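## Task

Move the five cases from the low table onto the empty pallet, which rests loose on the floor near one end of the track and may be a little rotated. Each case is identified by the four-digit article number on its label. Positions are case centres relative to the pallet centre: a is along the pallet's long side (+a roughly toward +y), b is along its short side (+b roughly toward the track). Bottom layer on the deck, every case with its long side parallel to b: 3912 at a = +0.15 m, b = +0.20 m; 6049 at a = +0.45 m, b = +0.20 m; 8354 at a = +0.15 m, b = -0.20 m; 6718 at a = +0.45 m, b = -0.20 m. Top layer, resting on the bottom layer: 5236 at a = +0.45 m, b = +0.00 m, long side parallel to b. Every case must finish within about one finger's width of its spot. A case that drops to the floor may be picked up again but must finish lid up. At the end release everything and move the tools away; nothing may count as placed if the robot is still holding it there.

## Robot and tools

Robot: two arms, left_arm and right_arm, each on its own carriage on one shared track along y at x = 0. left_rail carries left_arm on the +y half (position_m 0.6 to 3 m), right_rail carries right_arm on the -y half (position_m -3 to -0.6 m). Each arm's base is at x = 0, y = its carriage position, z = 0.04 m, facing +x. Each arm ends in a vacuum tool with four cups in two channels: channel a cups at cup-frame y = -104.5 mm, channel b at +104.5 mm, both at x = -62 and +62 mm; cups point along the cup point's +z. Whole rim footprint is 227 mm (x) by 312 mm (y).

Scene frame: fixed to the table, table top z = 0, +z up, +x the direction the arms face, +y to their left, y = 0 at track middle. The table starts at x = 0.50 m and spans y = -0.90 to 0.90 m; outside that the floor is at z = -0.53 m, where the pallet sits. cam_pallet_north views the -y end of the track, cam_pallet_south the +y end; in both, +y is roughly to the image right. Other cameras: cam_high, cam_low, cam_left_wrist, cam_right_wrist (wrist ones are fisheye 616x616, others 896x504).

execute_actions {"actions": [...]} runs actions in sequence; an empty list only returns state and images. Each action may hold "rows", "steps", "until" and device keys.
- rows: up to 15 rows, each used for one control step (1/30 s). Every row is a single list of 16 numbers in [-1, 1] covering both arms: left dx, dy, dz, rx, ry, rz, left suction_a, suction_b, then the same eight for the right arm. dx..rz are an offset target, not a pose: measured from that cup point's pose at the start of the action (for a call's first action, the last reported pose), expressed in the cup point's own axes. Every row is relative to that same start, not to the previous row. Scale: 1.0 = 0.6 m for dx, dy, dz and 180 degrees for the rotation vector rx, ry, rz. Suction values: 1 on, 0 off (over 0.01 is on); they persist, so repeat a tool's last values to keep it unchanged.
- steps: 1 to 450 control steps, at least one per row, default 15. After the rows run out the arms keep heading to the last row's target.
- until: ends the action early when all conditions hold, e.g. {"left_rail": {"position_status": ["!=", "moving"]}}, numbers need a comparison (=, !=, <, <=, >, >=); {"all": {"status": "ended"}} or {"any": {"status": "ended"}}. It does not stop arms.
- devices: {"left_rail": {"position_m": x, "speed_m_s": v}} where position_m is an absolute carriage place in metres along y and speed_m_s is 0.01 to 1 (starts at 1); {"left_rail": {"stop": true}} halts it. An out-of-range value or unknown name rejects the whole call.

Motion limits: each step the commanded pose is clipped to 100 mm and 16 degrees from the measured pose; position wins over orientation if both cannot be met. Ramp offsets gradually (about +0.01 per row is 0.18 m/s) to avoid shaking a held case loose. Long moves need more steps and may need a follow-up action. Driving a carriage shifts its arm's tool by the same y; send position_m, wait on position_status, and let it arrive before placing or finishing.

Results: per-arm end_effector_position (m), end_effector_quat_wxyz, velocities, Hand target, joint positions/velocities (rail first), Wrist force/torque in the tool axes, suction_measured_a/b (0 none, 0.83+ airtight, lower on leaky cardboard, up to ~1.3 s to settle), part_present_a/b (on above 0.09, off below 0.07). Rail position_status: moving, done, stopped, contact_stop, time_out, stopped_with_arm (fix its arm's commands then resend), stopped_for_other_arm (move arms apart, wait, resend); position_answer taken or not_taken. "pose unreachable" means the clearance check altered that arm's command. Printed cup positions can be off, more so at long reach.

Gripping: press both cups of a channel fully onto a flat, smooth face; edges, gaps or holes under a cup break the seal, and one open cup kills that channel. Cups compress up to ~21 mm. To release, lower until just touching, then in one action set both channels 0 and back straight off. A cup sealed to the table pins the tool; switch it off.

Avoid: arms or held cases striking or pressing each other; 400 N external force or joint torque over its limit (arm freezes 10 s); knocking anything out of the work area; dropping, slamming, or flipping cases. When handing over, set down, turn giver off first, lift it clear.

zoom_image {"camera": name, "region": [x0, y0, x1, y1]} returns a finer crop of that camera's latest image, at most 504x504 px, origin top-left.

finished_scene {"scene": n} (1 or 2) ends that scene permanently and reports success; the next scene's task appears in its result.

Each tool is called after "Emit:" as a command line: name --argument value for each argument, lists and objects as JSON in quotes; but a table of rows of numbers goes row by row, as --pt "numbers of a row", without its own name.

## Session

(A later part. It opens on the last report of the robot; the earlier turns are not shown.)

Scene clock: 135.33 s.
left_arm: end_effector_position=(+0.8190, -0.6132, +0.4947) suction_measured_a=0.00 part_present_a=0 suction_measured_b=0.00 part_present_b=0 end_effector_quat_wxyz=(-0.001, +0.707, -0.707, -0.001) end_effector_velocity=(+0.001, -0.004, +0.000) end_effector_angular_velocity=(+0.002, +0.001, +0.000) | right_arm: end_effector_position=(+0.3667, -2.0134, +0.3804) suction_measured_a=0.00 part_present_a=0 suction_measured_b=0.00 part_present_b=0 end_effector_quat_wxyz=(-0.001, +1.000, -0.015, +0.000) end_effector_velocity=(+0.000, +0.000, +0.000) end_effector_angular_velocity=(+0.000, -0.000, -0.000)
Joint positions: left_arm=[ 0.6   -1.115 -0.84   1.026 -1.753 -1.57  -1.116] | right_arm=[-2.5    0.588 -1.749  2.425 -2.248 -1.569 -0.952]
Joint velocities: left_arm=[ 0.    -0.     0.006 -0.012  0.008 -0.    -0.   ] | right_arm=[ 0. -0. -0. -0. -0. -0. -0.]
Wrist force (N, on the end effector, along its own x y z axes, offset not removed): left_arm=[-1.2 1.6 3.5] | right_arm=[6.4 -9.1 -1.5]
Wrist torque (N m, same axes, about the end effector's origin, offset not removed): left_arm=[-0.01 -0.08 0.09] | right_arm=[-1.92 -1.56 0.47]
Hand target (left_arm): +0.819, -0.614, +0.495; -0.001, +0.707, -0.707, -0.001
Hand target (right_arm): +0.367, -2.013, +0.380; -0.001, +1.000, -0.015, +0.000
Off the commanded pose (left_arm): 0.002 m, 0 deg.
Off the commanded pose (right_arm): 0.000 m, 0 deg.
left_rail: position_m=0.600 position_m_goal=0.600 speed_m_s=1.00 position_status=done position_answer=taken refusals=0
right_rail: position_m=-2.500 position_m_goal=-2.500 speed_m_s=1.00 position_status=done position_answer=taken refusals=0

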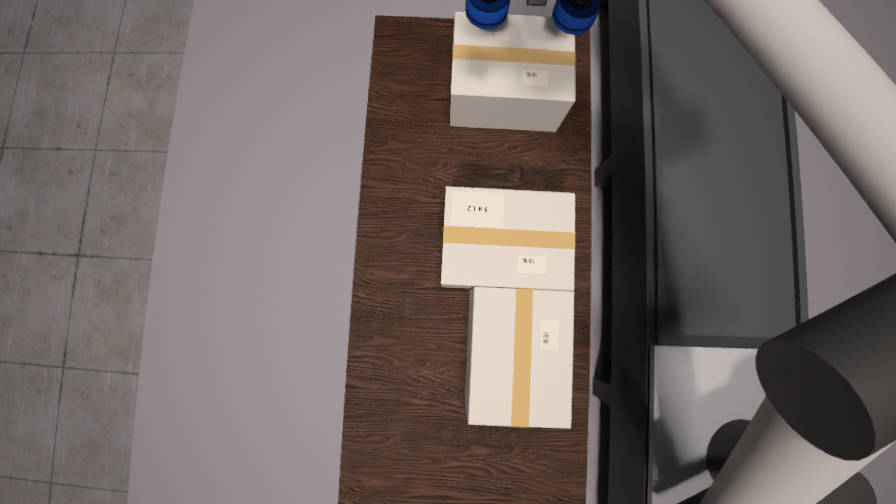

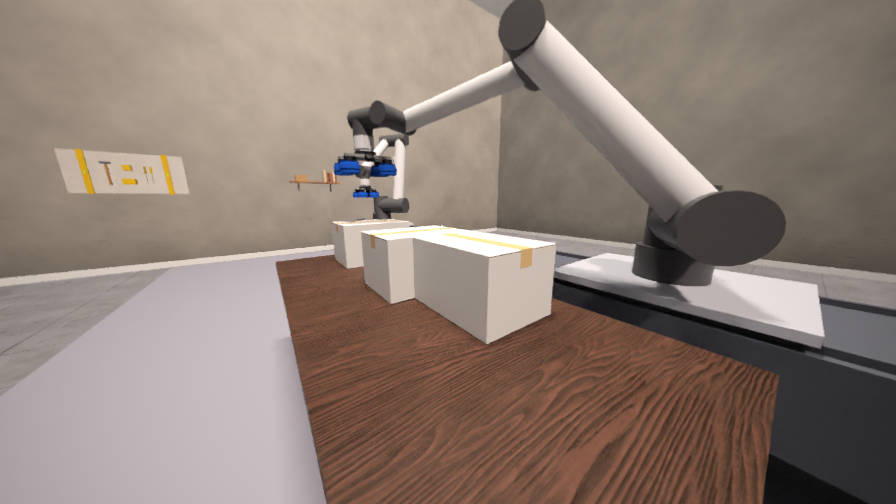

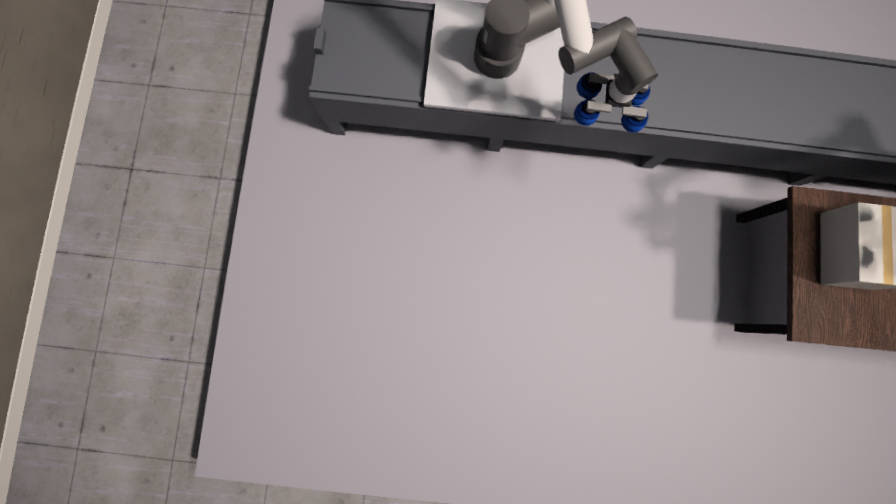

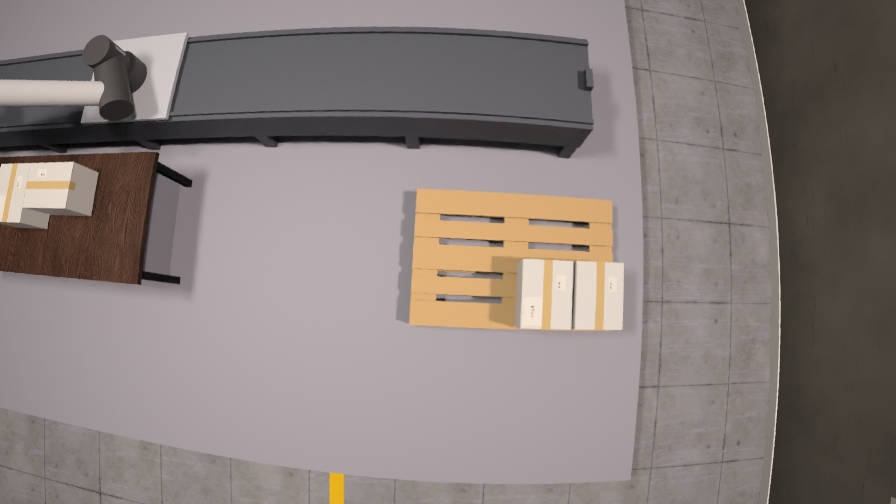

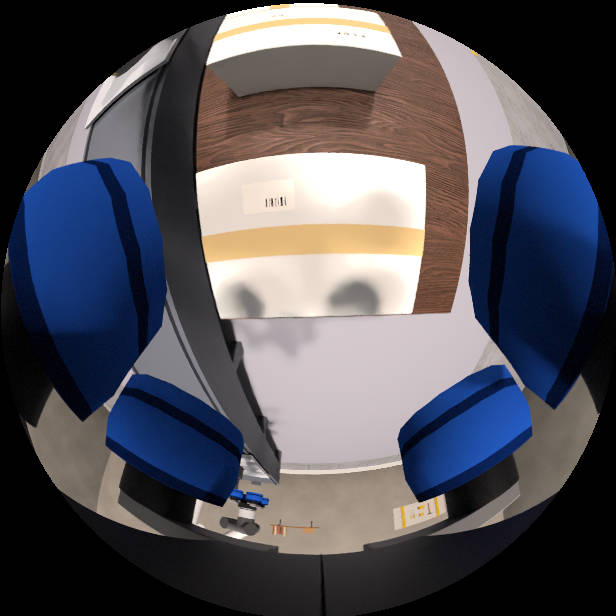

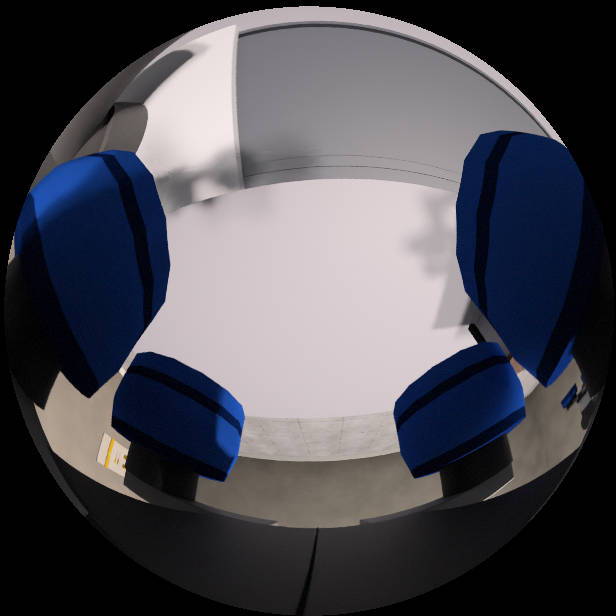

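Emit:
execute_actions --actions '[{"rows":[[-0.012,0.007,0.425,0,0,0,0,0,0,0,0,0,0,0,0,0]],"steps":35},{"rows":[[0,0,0.04,0,0,0,1,1,0,0,0,0,0,0,0,0]],"steps":35},{"rows":[[0,0,-0.03,0,0,0,1,1,0,0,0,0,0,0,0,0],[0,0,-0.06,0,0,0,1,1,0,0,0,0,0,0,0,0],[0,0,-0.1,0,0,0,1,1,0,0,0,0,0,0,0,0],[0,0,-0.46,0,0,0,1,1,0,0,0,0,0,0,0,0]],"steps":35},{"rows":[[-1,0,0,0,0,0,1,1,0,0,0,0,0,0,0,0]],"steps":45,"left_rail":{"position_m":3.0}},{"rows":[[-1,0,0,0,0,0,1,1,0,0,0,0,0,0,0,0]],"steps":45},{"rows":[[-0.91,0.02,0.65,0,0,0,1,1,0,0,0,0,0,0,0,0]],"steps":55}]'

Scene clock: 151.30 s.
left_arm: end_effector_position=(+0.7958, +3.5259, +0.1026) suction_measured_a=0.96 part_present_a=1 suction_measured_b=0.96 part_present_b=1 end_effector_quat_wxyz=(+0.001, +0.708, -0.706, -0.001) end_effector_velocity=(+0.004, +0.009, -0.007) end_effector_angular_velocity=(-0.001, -0.000, -0.001) | right_arm: end_effector_position=(+0.3667, -2.0134, +0.3804) suction_measured_a=0.00 part_present_a=0 suction_measured_b=0.00 part_present_b=0 end_effector_quat_wxyz=(-0.001, +1.000, -0.015, +0.000) end_effector_velocity=(-0.000, -0.000, +0.000) end_effector_angular_velocity=(+0.000, -0.000, +0.000)
Joint positions: left_arm=[ 3.     0.372 -1.061  2.125 -2.632 -1.57   0.37 ] | right_arm=[-2.5    0.588 -1.749  2.425 -2.248 -1.569 -0.952]
Joint velocities: left_arm=[ 0.     0.008  0.014 -0.01  -0.003 -0.001  0.009] | right_arm=[ 0.  0. -0.  0. -0. -0. -0.]
Wrist force (N, on the end effector, along its own x y z axes, offset not removed): left_arm=[-0.2 -0.8 -28.6] | right_arm=[3.8 -9.5 -3.8]
Wrist torque (N m, same axes, about the end effector's origin, offset not removed): left_arm=[-2.15 -0.95 -0.07] | right_arm=[-1.89 -1.36 0.43]
Hand target (left_arm): +0.796, +3.527, +0.102; +0.001, +0.708, -0.706, -0.001
Hand target (right_arm): +0.367, -2.013, +0.380; -0.001, +1.000, -0.015, +0.000
Off the commanded pose (left_arm): 0.003 m, 0 deg.
Off the commanded pose (right_arm): 0.000 m, 0 deg.
left_rail: position_m=3.000 position_m_goal=3.000 speed_m_s=1.00 position_status=done position_answer=taken refusals=0
right_rail: position_m=-2.500 position_m_goal=-2.500 speed_m_s=1.00 position_status=done position_answer=taken refusals=0

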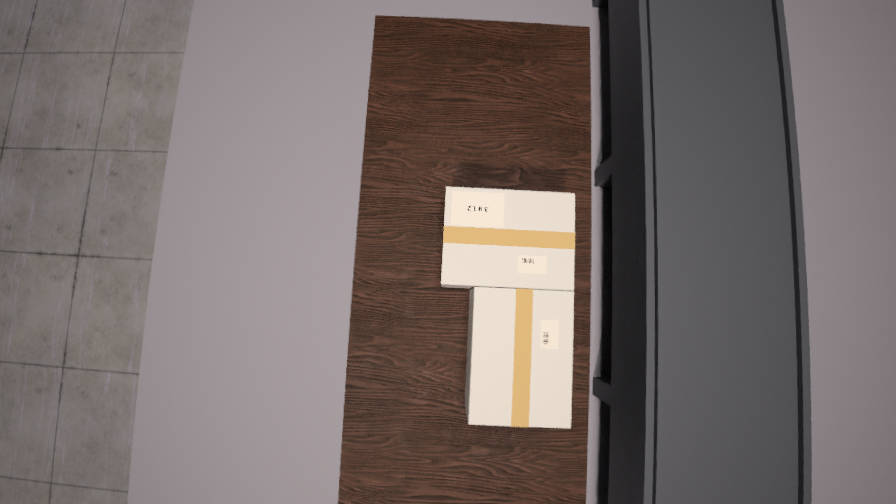

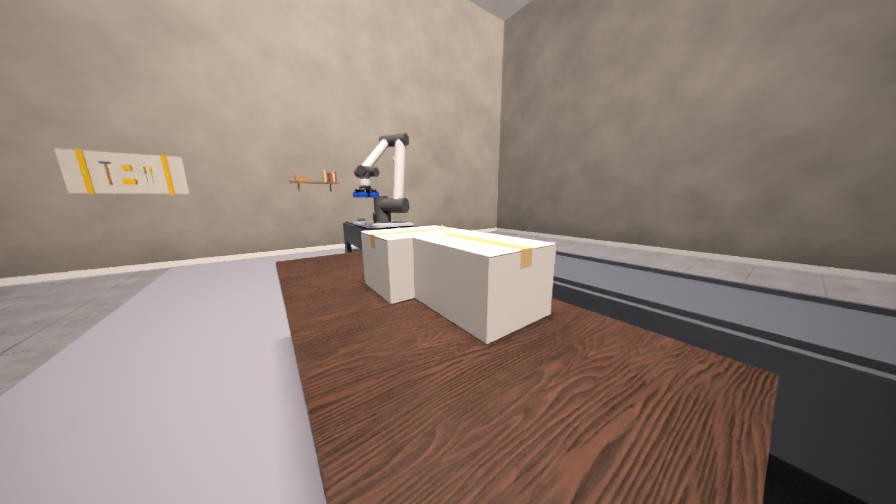

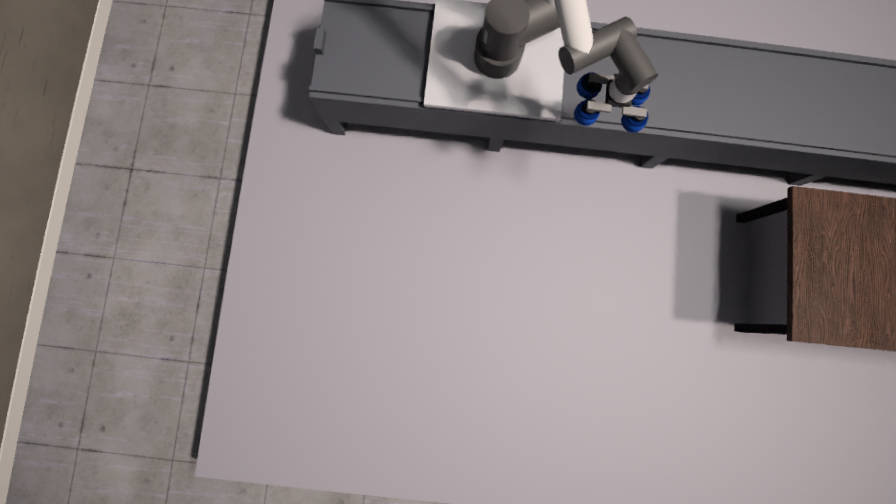

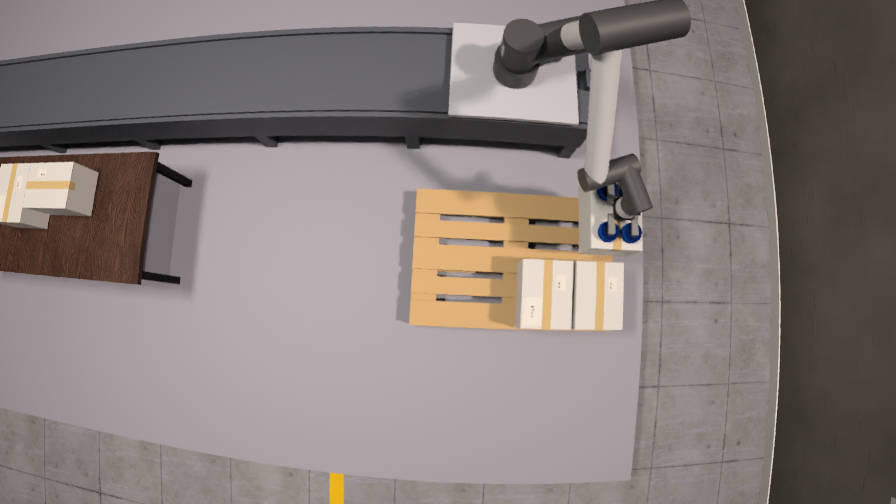

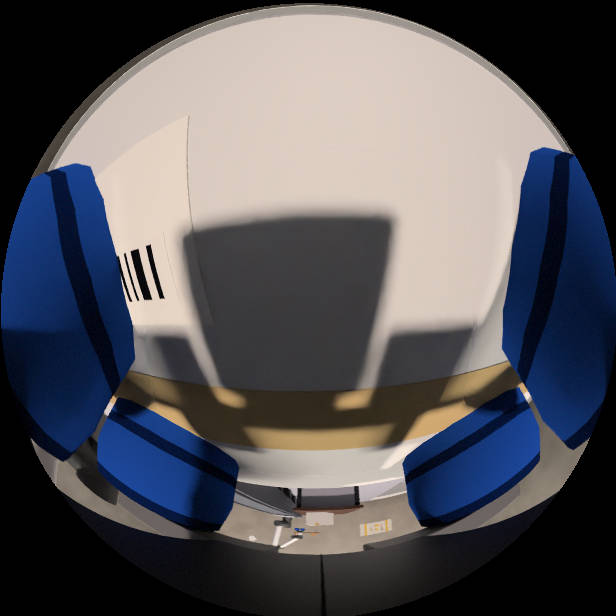

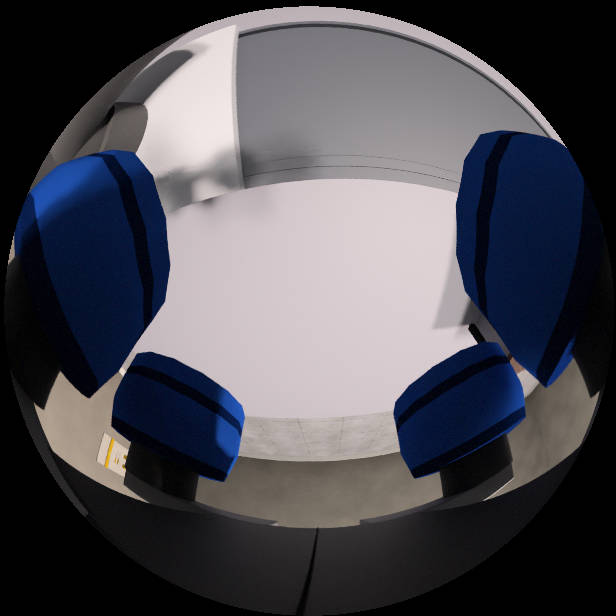

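Emit:
execute_actions --actions '[{"rows":[[-0.007,-0.007,0.469,0,0,0,1,1,0,0,0,0,0,0,0,0]],"steps":45}]'

Scene clock: 156.13 s.
left_arm: end_effector_position=(+0.7998, +3.5300, -0.1785) suction_measured_a=0.96 part_present_a=1 suction_measured_b=0.96 part_present_b=1 end_effector_quat_wxyz=(+0.001, +0.708, -0.706, -0.001) end_effector_velocity=(+0.000, +0.000, -0.000) end_effector_angular_velocity=(-0.000, +0.000, +0.000) | right_arm: end_effector_position=(+0.3667, -2.0134, +0.3804) suction_measured_a=0.00 part_present_a=0 suction_measured_b=0.00 part_present_b=0 end_effector_quat_wxyz=(-0.001, +1.000, -0.015, +0.000) end_effector_velocity=(-0.000, -0.000, +0.000) end_effector_angular_velocity=(+0.000, -0.000, +0.000)
Joint positions: left_arm=[ 3.     0.374 -0.696  2.104 -2.975 -1.57   0.372] | right_arm=[-2.5    0.588 -1.749  2.425 -2.248 -1.569 -0.952]
Joint velocities: left_arm=[ 0.  0.  0. -0. -0. -0.  0.] | right_arm=[ 0.  0. -0.  0. -0.  0. -0.]
Wrist force (N, on the end effector, along its own x y z axes, offset not removed): left_arm=[-2.1 6.4 -29.3] | right_arm=[2.8 -13.2 -3.4]
Wrist torque (N m, same axes, about the end effector's origin, offset not removed): left_arm=[-1.33 -0.41 0.03] | right_arm=[-2.72 -0.96 0.60]
Hand target (left_arm): +0.800, +3.530, -0.179; +0.001, +0.708, -0.706, -0.001
Hand target (right_arm): +0.367, -2.013, +0.380; -0.001, +1.000, -0.015, +0.000
Off the commanded pose (left_arm): 0.001 m, 0 deg.
Off the commanded pose (right_arm): 0.000 m, 0 deg.
left_rail: position_m=3.000 position_m_goal=3.000 speed_m_s=1.00 position_status=done position_answer=taken refusals=0
right_rail: position_m=-2.500 position_m_goal=-2.500 speed_m_s=1.00 position_status=done position_answer=taken refusals=0

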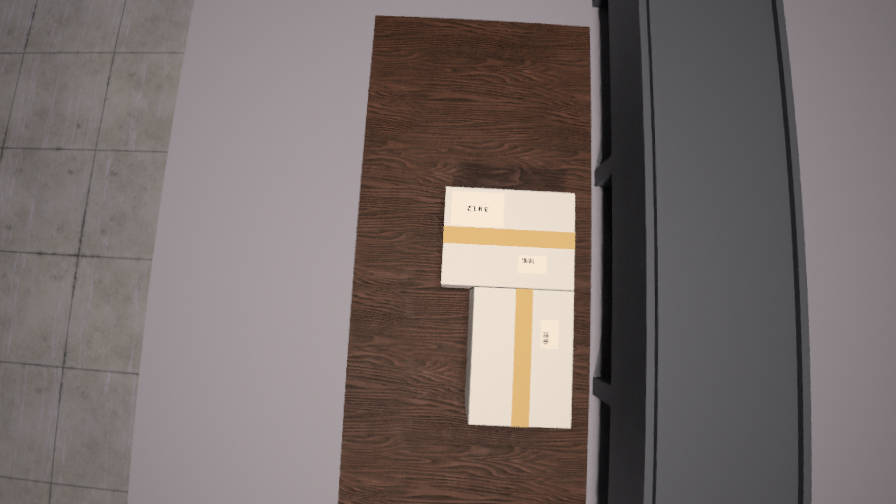

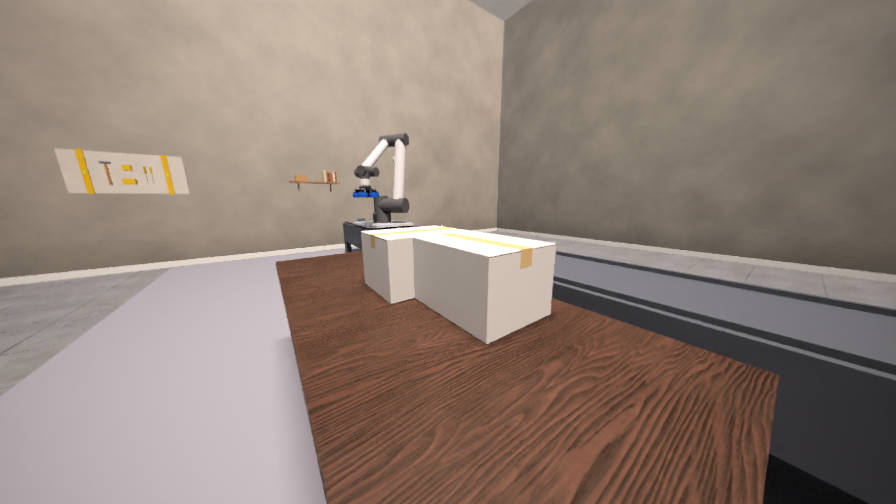

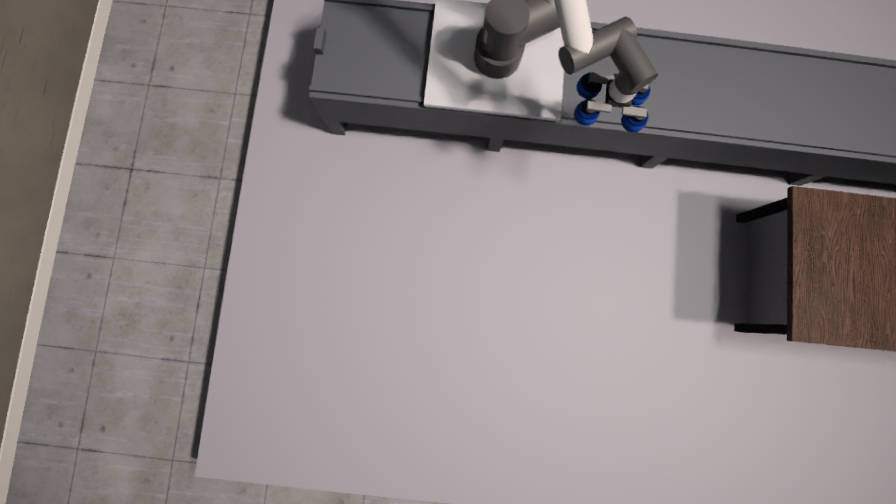

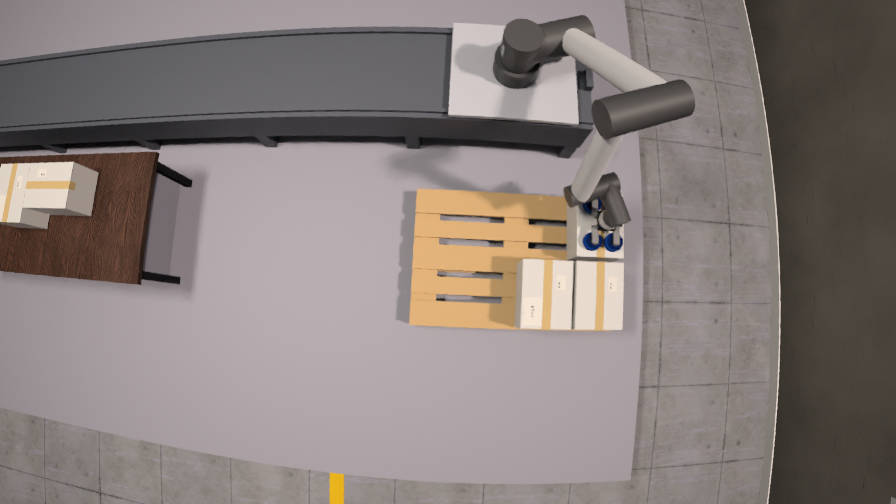

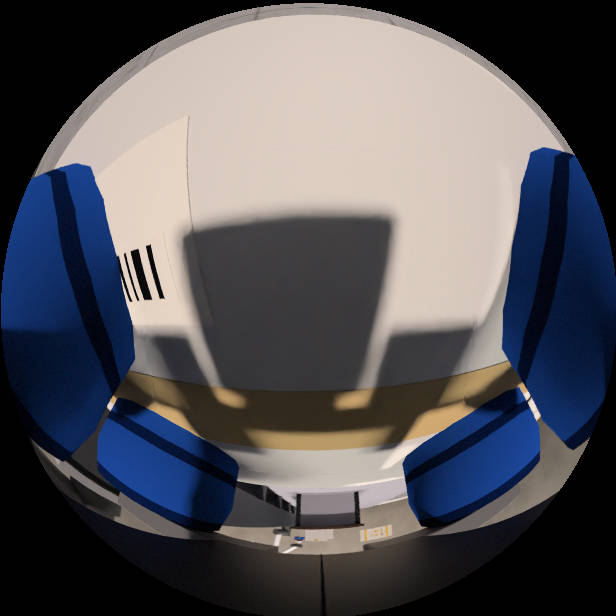

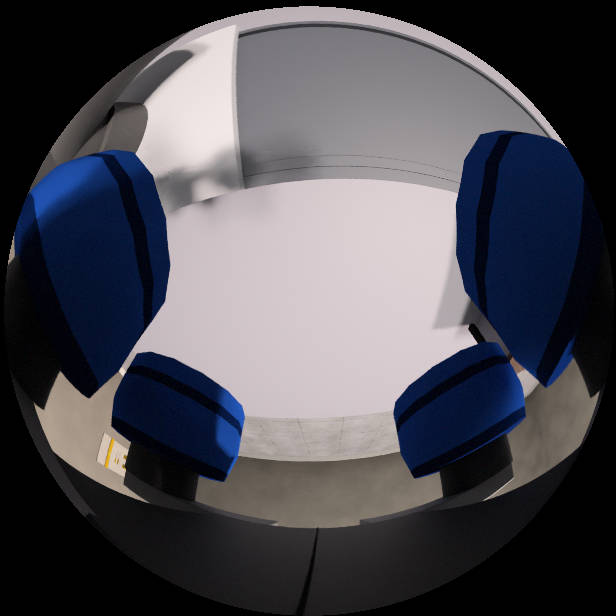

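Emit:
execute_actions --actions '[{"rows":[[0,0,0.003,0,0,0,1,1,0,0,0,0,0,0,0,0]],"steps":8},{"rows":[[0,0,-0.005,0,0,0,0,0,0,0,0,0,0,0,0,0],[0,0,-0.01,0,0,0,0,0,0,0,0,0,0,0,0,0],[0,0,-0.015,0,0,0,0,0,0,0,0,0,0,0,0,0],[0,0,-0.02,0,0,0,0,0,0,0,0,0,0,0,0,0],[0,0,-0.03,0,0,0,0,0,0,0,0,0,0,0,0,0],[0,0,-0.04,0,0,0,0,0,0,0,0,0,0,0,0,0],[0,0,-0.06,0,0,0,0,0,0,0,0,0,0,0,0,0],[0,0,-0.13,0,0,0,0,0,0,0,0,0,0,0,0,0]],"steps":22},{"rows":[[0.96,-0.02,-0.7,0,0,0,0,0,0,0,0,0,0,0,0,0]],"steps":55,"left_rail":{"position_m":0.6}},{"rows":[[1,0,0,0,0,0,0,0,0,0,0,0,0,0,0,0]],"steps":52}]'

Scene clock: 168.20 s.
left_arm: end_effector_position=(+0.8164, -0.0410, +0.3132) suction_measured_a=0.00 part_present_a=0 suction_measured_b=0.00 part_present_b=0 end_effector_quat_wxyz=(-0.001, +0.708, -0.707, -0.001) end_effector_velocity=(+0.001, -0.006, -0.000) end_effector_angular_velocity=(+0.001, +0.000, +0.000) | right_arm: end_effector_position=(+0.3667, -2.0134, +0.3804) suction_measured_a=0.00 part_present_a=0 suction_measured_b=0.00 part_present_b=0 end_effector_quat_wxyz=(-0.001, +1.000, -0.015, +0.000) end_effector_velocity=(+0.000, +0.000, -0.000) end_effector_angular_velocity=(-0.000, +0.000, -0.000)
Joint positions: left_arm=[ 0.6   -0.861 -1.203  1.919 -2.285 -1.569 -0.863] | right_arm=[-2.5    0.588 -1.749  2.425 -2.248 -1.569 -0.952]
Joint velocities: left_arm=[ 0.    -0.003  0.005 -0.007  0.003  0.    -0.003] | right_arm=[ 0. -0.  0. -0.  0.  0.  0.]
Wrist force (N, on the end effector, along its own x y z axes, offset not removed): left_arm=[-1.4 2.0 1.8] | right_arm=[4.8 -4.8 -0.2]
Wrist torque (N m, same axes, about the end effector's origin, offset not removed): left_arm=[0.13 -0.02 0.06] | right_arm=[-1.36 -1.67 0.14]
Hand target (left_arm): +0.817, -0.042, +0.313; -0.001, +0.708, -0.707, -0.001
Hand target (right_arm): +0.367, -2.013, +0.380; -0.001, +1.000, -0.015, +0.000
Off the commanded pose (left_arm): 0.002 m, 0 deg.
Off the commanded pose (right_arm): 0.000 m, 0 deg.
left_rail: position_m=0.600 position_m_goal=0.600 speed_m_s=1.00 position_status=done position_answer=taken refusals=0
right_rail: position_m=-2.500 position_m_goal=-2.500 speed_m_s=1.00 position_status=done position_answer=taken refusals=0

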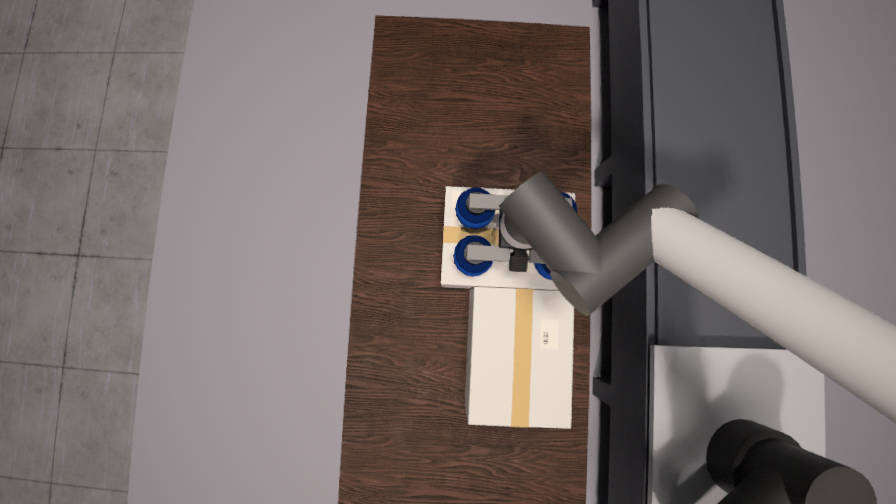

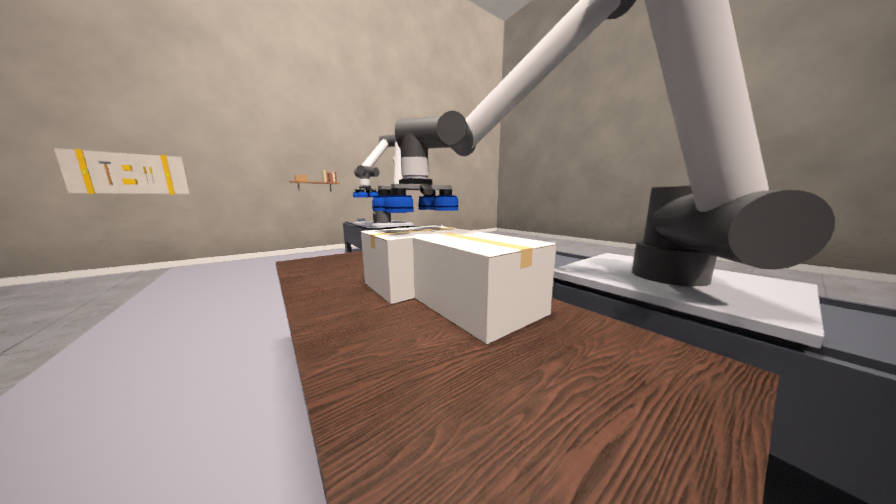

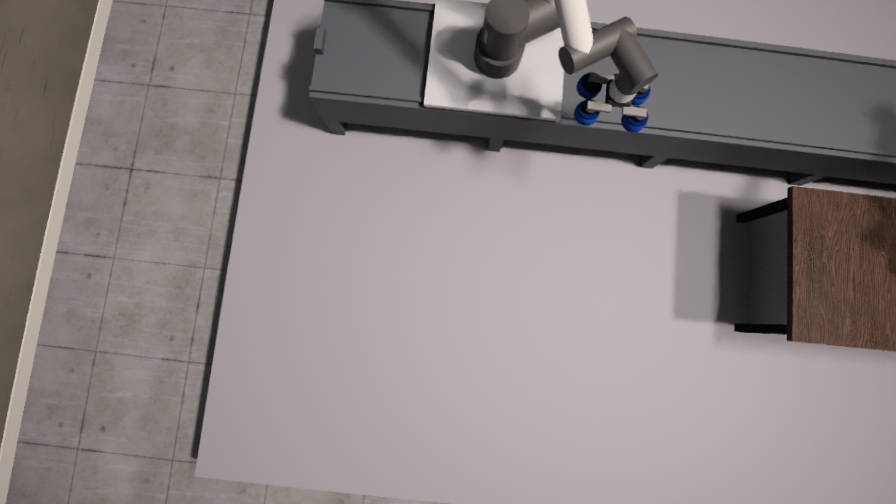

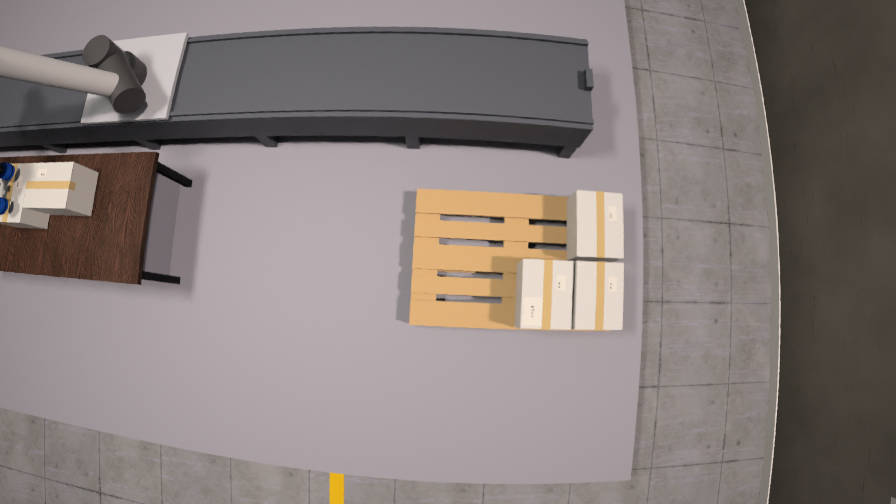

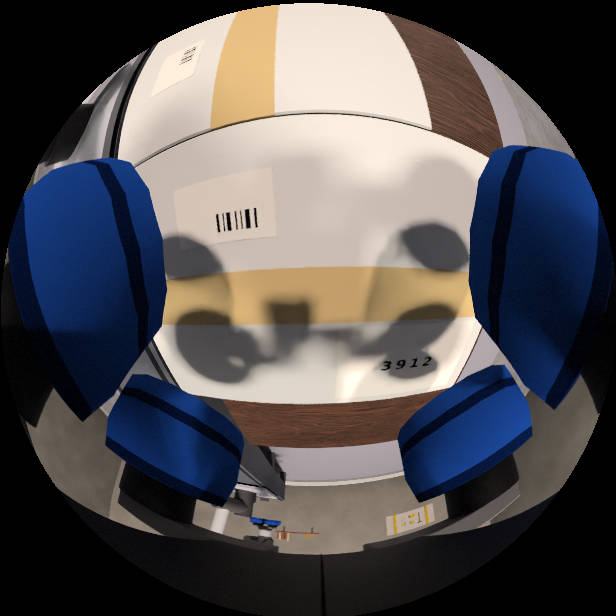

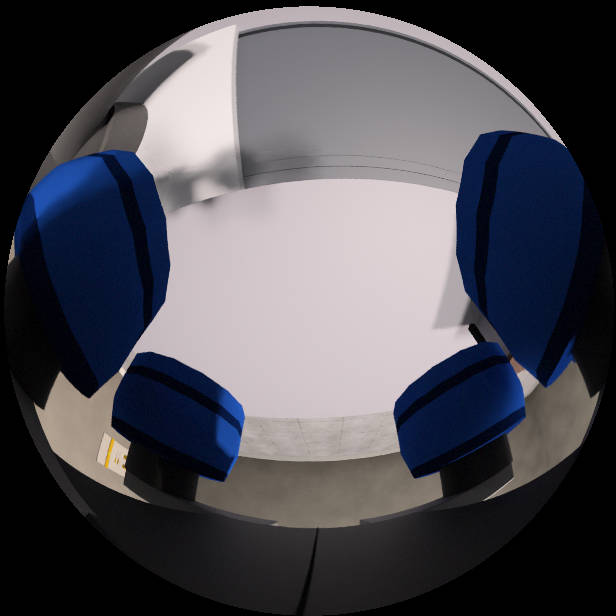

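Emit:
execute_actions --actions '[{"rows":[[0.002,0.003,0.165,0,0,0,1,1,0,0,0,0,0,0,0,0]],"steps":45},{"rows":[[0,0,-0.03,0,0,0,1,1,0,0,0,0,0,0,0,0],[0,0,-0.06,0,0,0,1,1,0,0,0,0,0,0,0,0],[0,0,-0.1,0,0,0,1,1,0,0,0,0,0,0,0,0],[0,0,-0.46,0,0,0,1,1,0,0,0,0,0,0,0,0]],"steps":32},{"rows":[[-1,0,0,0,0,0,1,1,0,0,0,0,0,0,0,0]],"steps":45,"left_rail":{"position_m":2.7}},{"rows":[[-0.96,0.015,0.68,0,0,0,1,1,0,0,0,0,0,0,0,0]],"steps":58}]'

Scene clock: 179.67 s.
left_arm: end_effector_position=(+0.7996, +3.2268, +0.0820) suction_measured_a=0.96 part_present_a=1 suction_measured_b=0.96 part_present_b=1 end_effector_quat_wxyz=(+0.001, +0.708, -0.706, -0.000) end_effector_velocity=(+0.003, +0.007, -0.006) end_effector_angular_velocity=(-0.001, -0.000, -0.001) | right_arm: end_effector_position=(+0.3667, -2.0134, +0.3804) suction_measured_a=0.00 part_present_a=0 suction_measured_b=0.00 part_present_b=0 end_effector_quat_wxyz=(-0.001, +1.000, -0.015, +0.000) end_effector_velocity=(+0.000, +0.000, -0.000) end_effector_angular_velocity=(-0.000, +0.000, -0.000)
Joint positions: left_arm=[ 2.7    0.371 -1.034  2.125 -2.66  -1.571  0.368] | right_arm=[-2.5    0.588 -1.749  2.425 -2.248 -1.569 -0.952]
Joint velocities: left_arm=[ 0.     0.006  0.011 -0.009 -0.002 -0.001  0.007] | right_arm=[ 0. -0.  0. -0.  0.  0.  0.]
Wrist force (N, on the end effector, along its own x y z axes, offset not removed): left_arm=[-3.1 -0.9 -33.4] | right_arm=[9.0 -9.1 0.1]
Wrist torque (N m, same axes, about the end effector's origin, offset not removed): left_arm=[3.01 -1.09 -0.06] | right_arm=[-1.90 -2.07 0.38]
Hand target (left_arm): +0.800, +3.228, +0.081; +0.001, +0.708, -0.706, -0.000
Hand target (right_arm): +0.367, -2.013, +0.380; -0.001, +1.000, -0.015, +0.000
Off the commanded pose (left_arm): 0.003 m, 0 deg.
Off the commanded pose (right_arm): 0.000 m, 0 deg.
left_rail: position_m=2.700 position_m_goal=2.700 speed_m_s=1.00 position_status=done position_answer=taken refusals=0
right_rail: position_m=-2.500 position_m_goal=-2.500 speed_m_s=1.00 position_status=done position_answer=taken refusals=0

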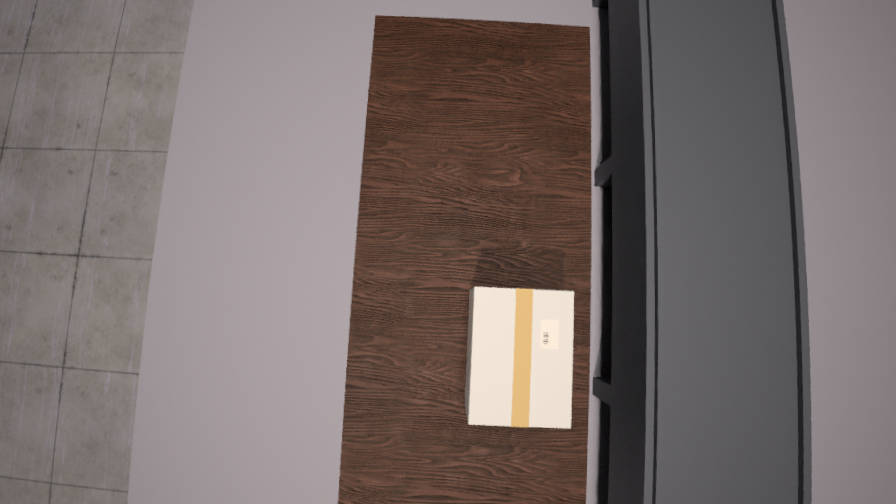

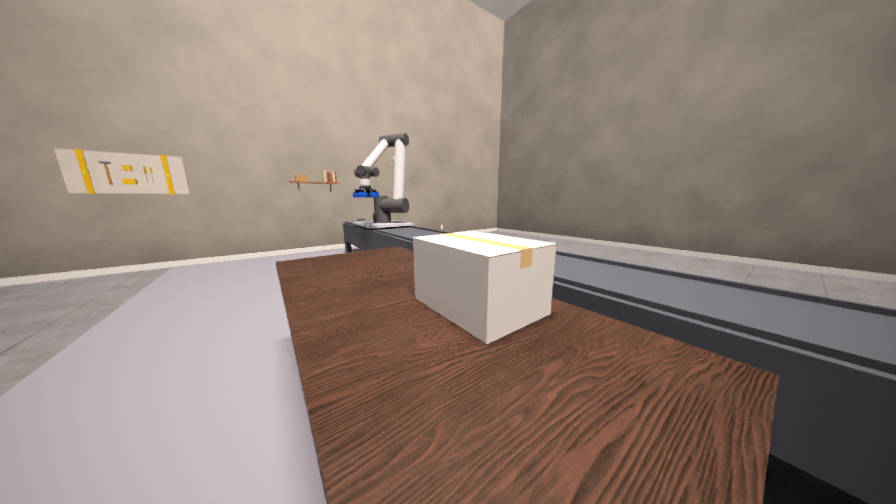

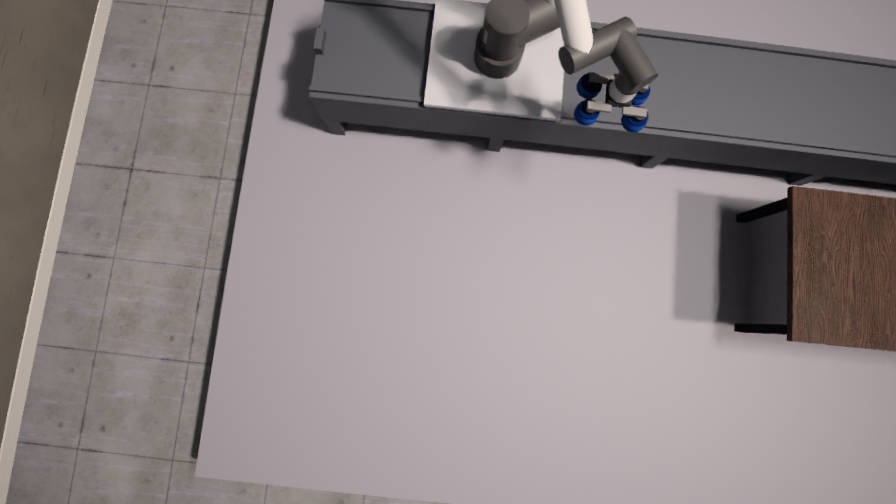

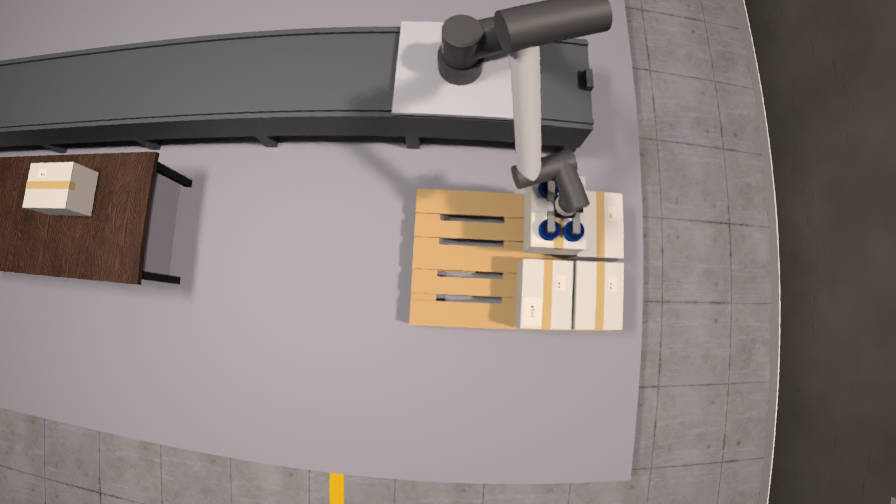

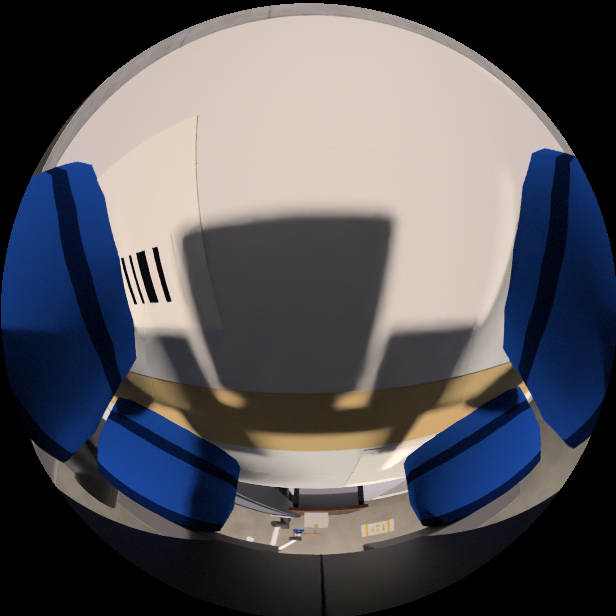

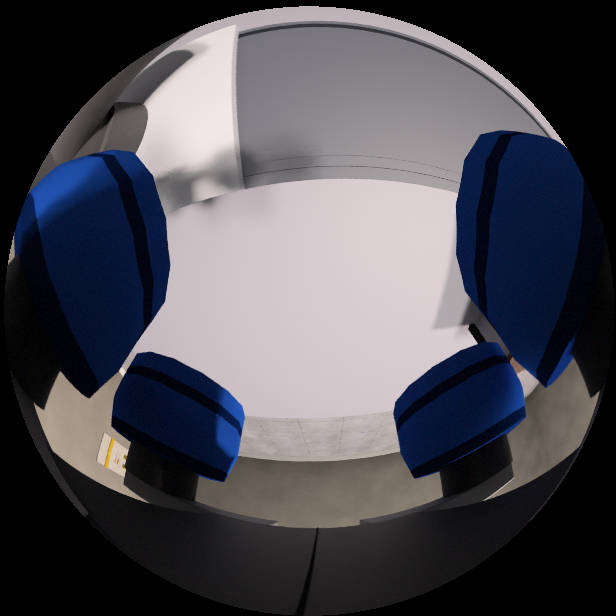

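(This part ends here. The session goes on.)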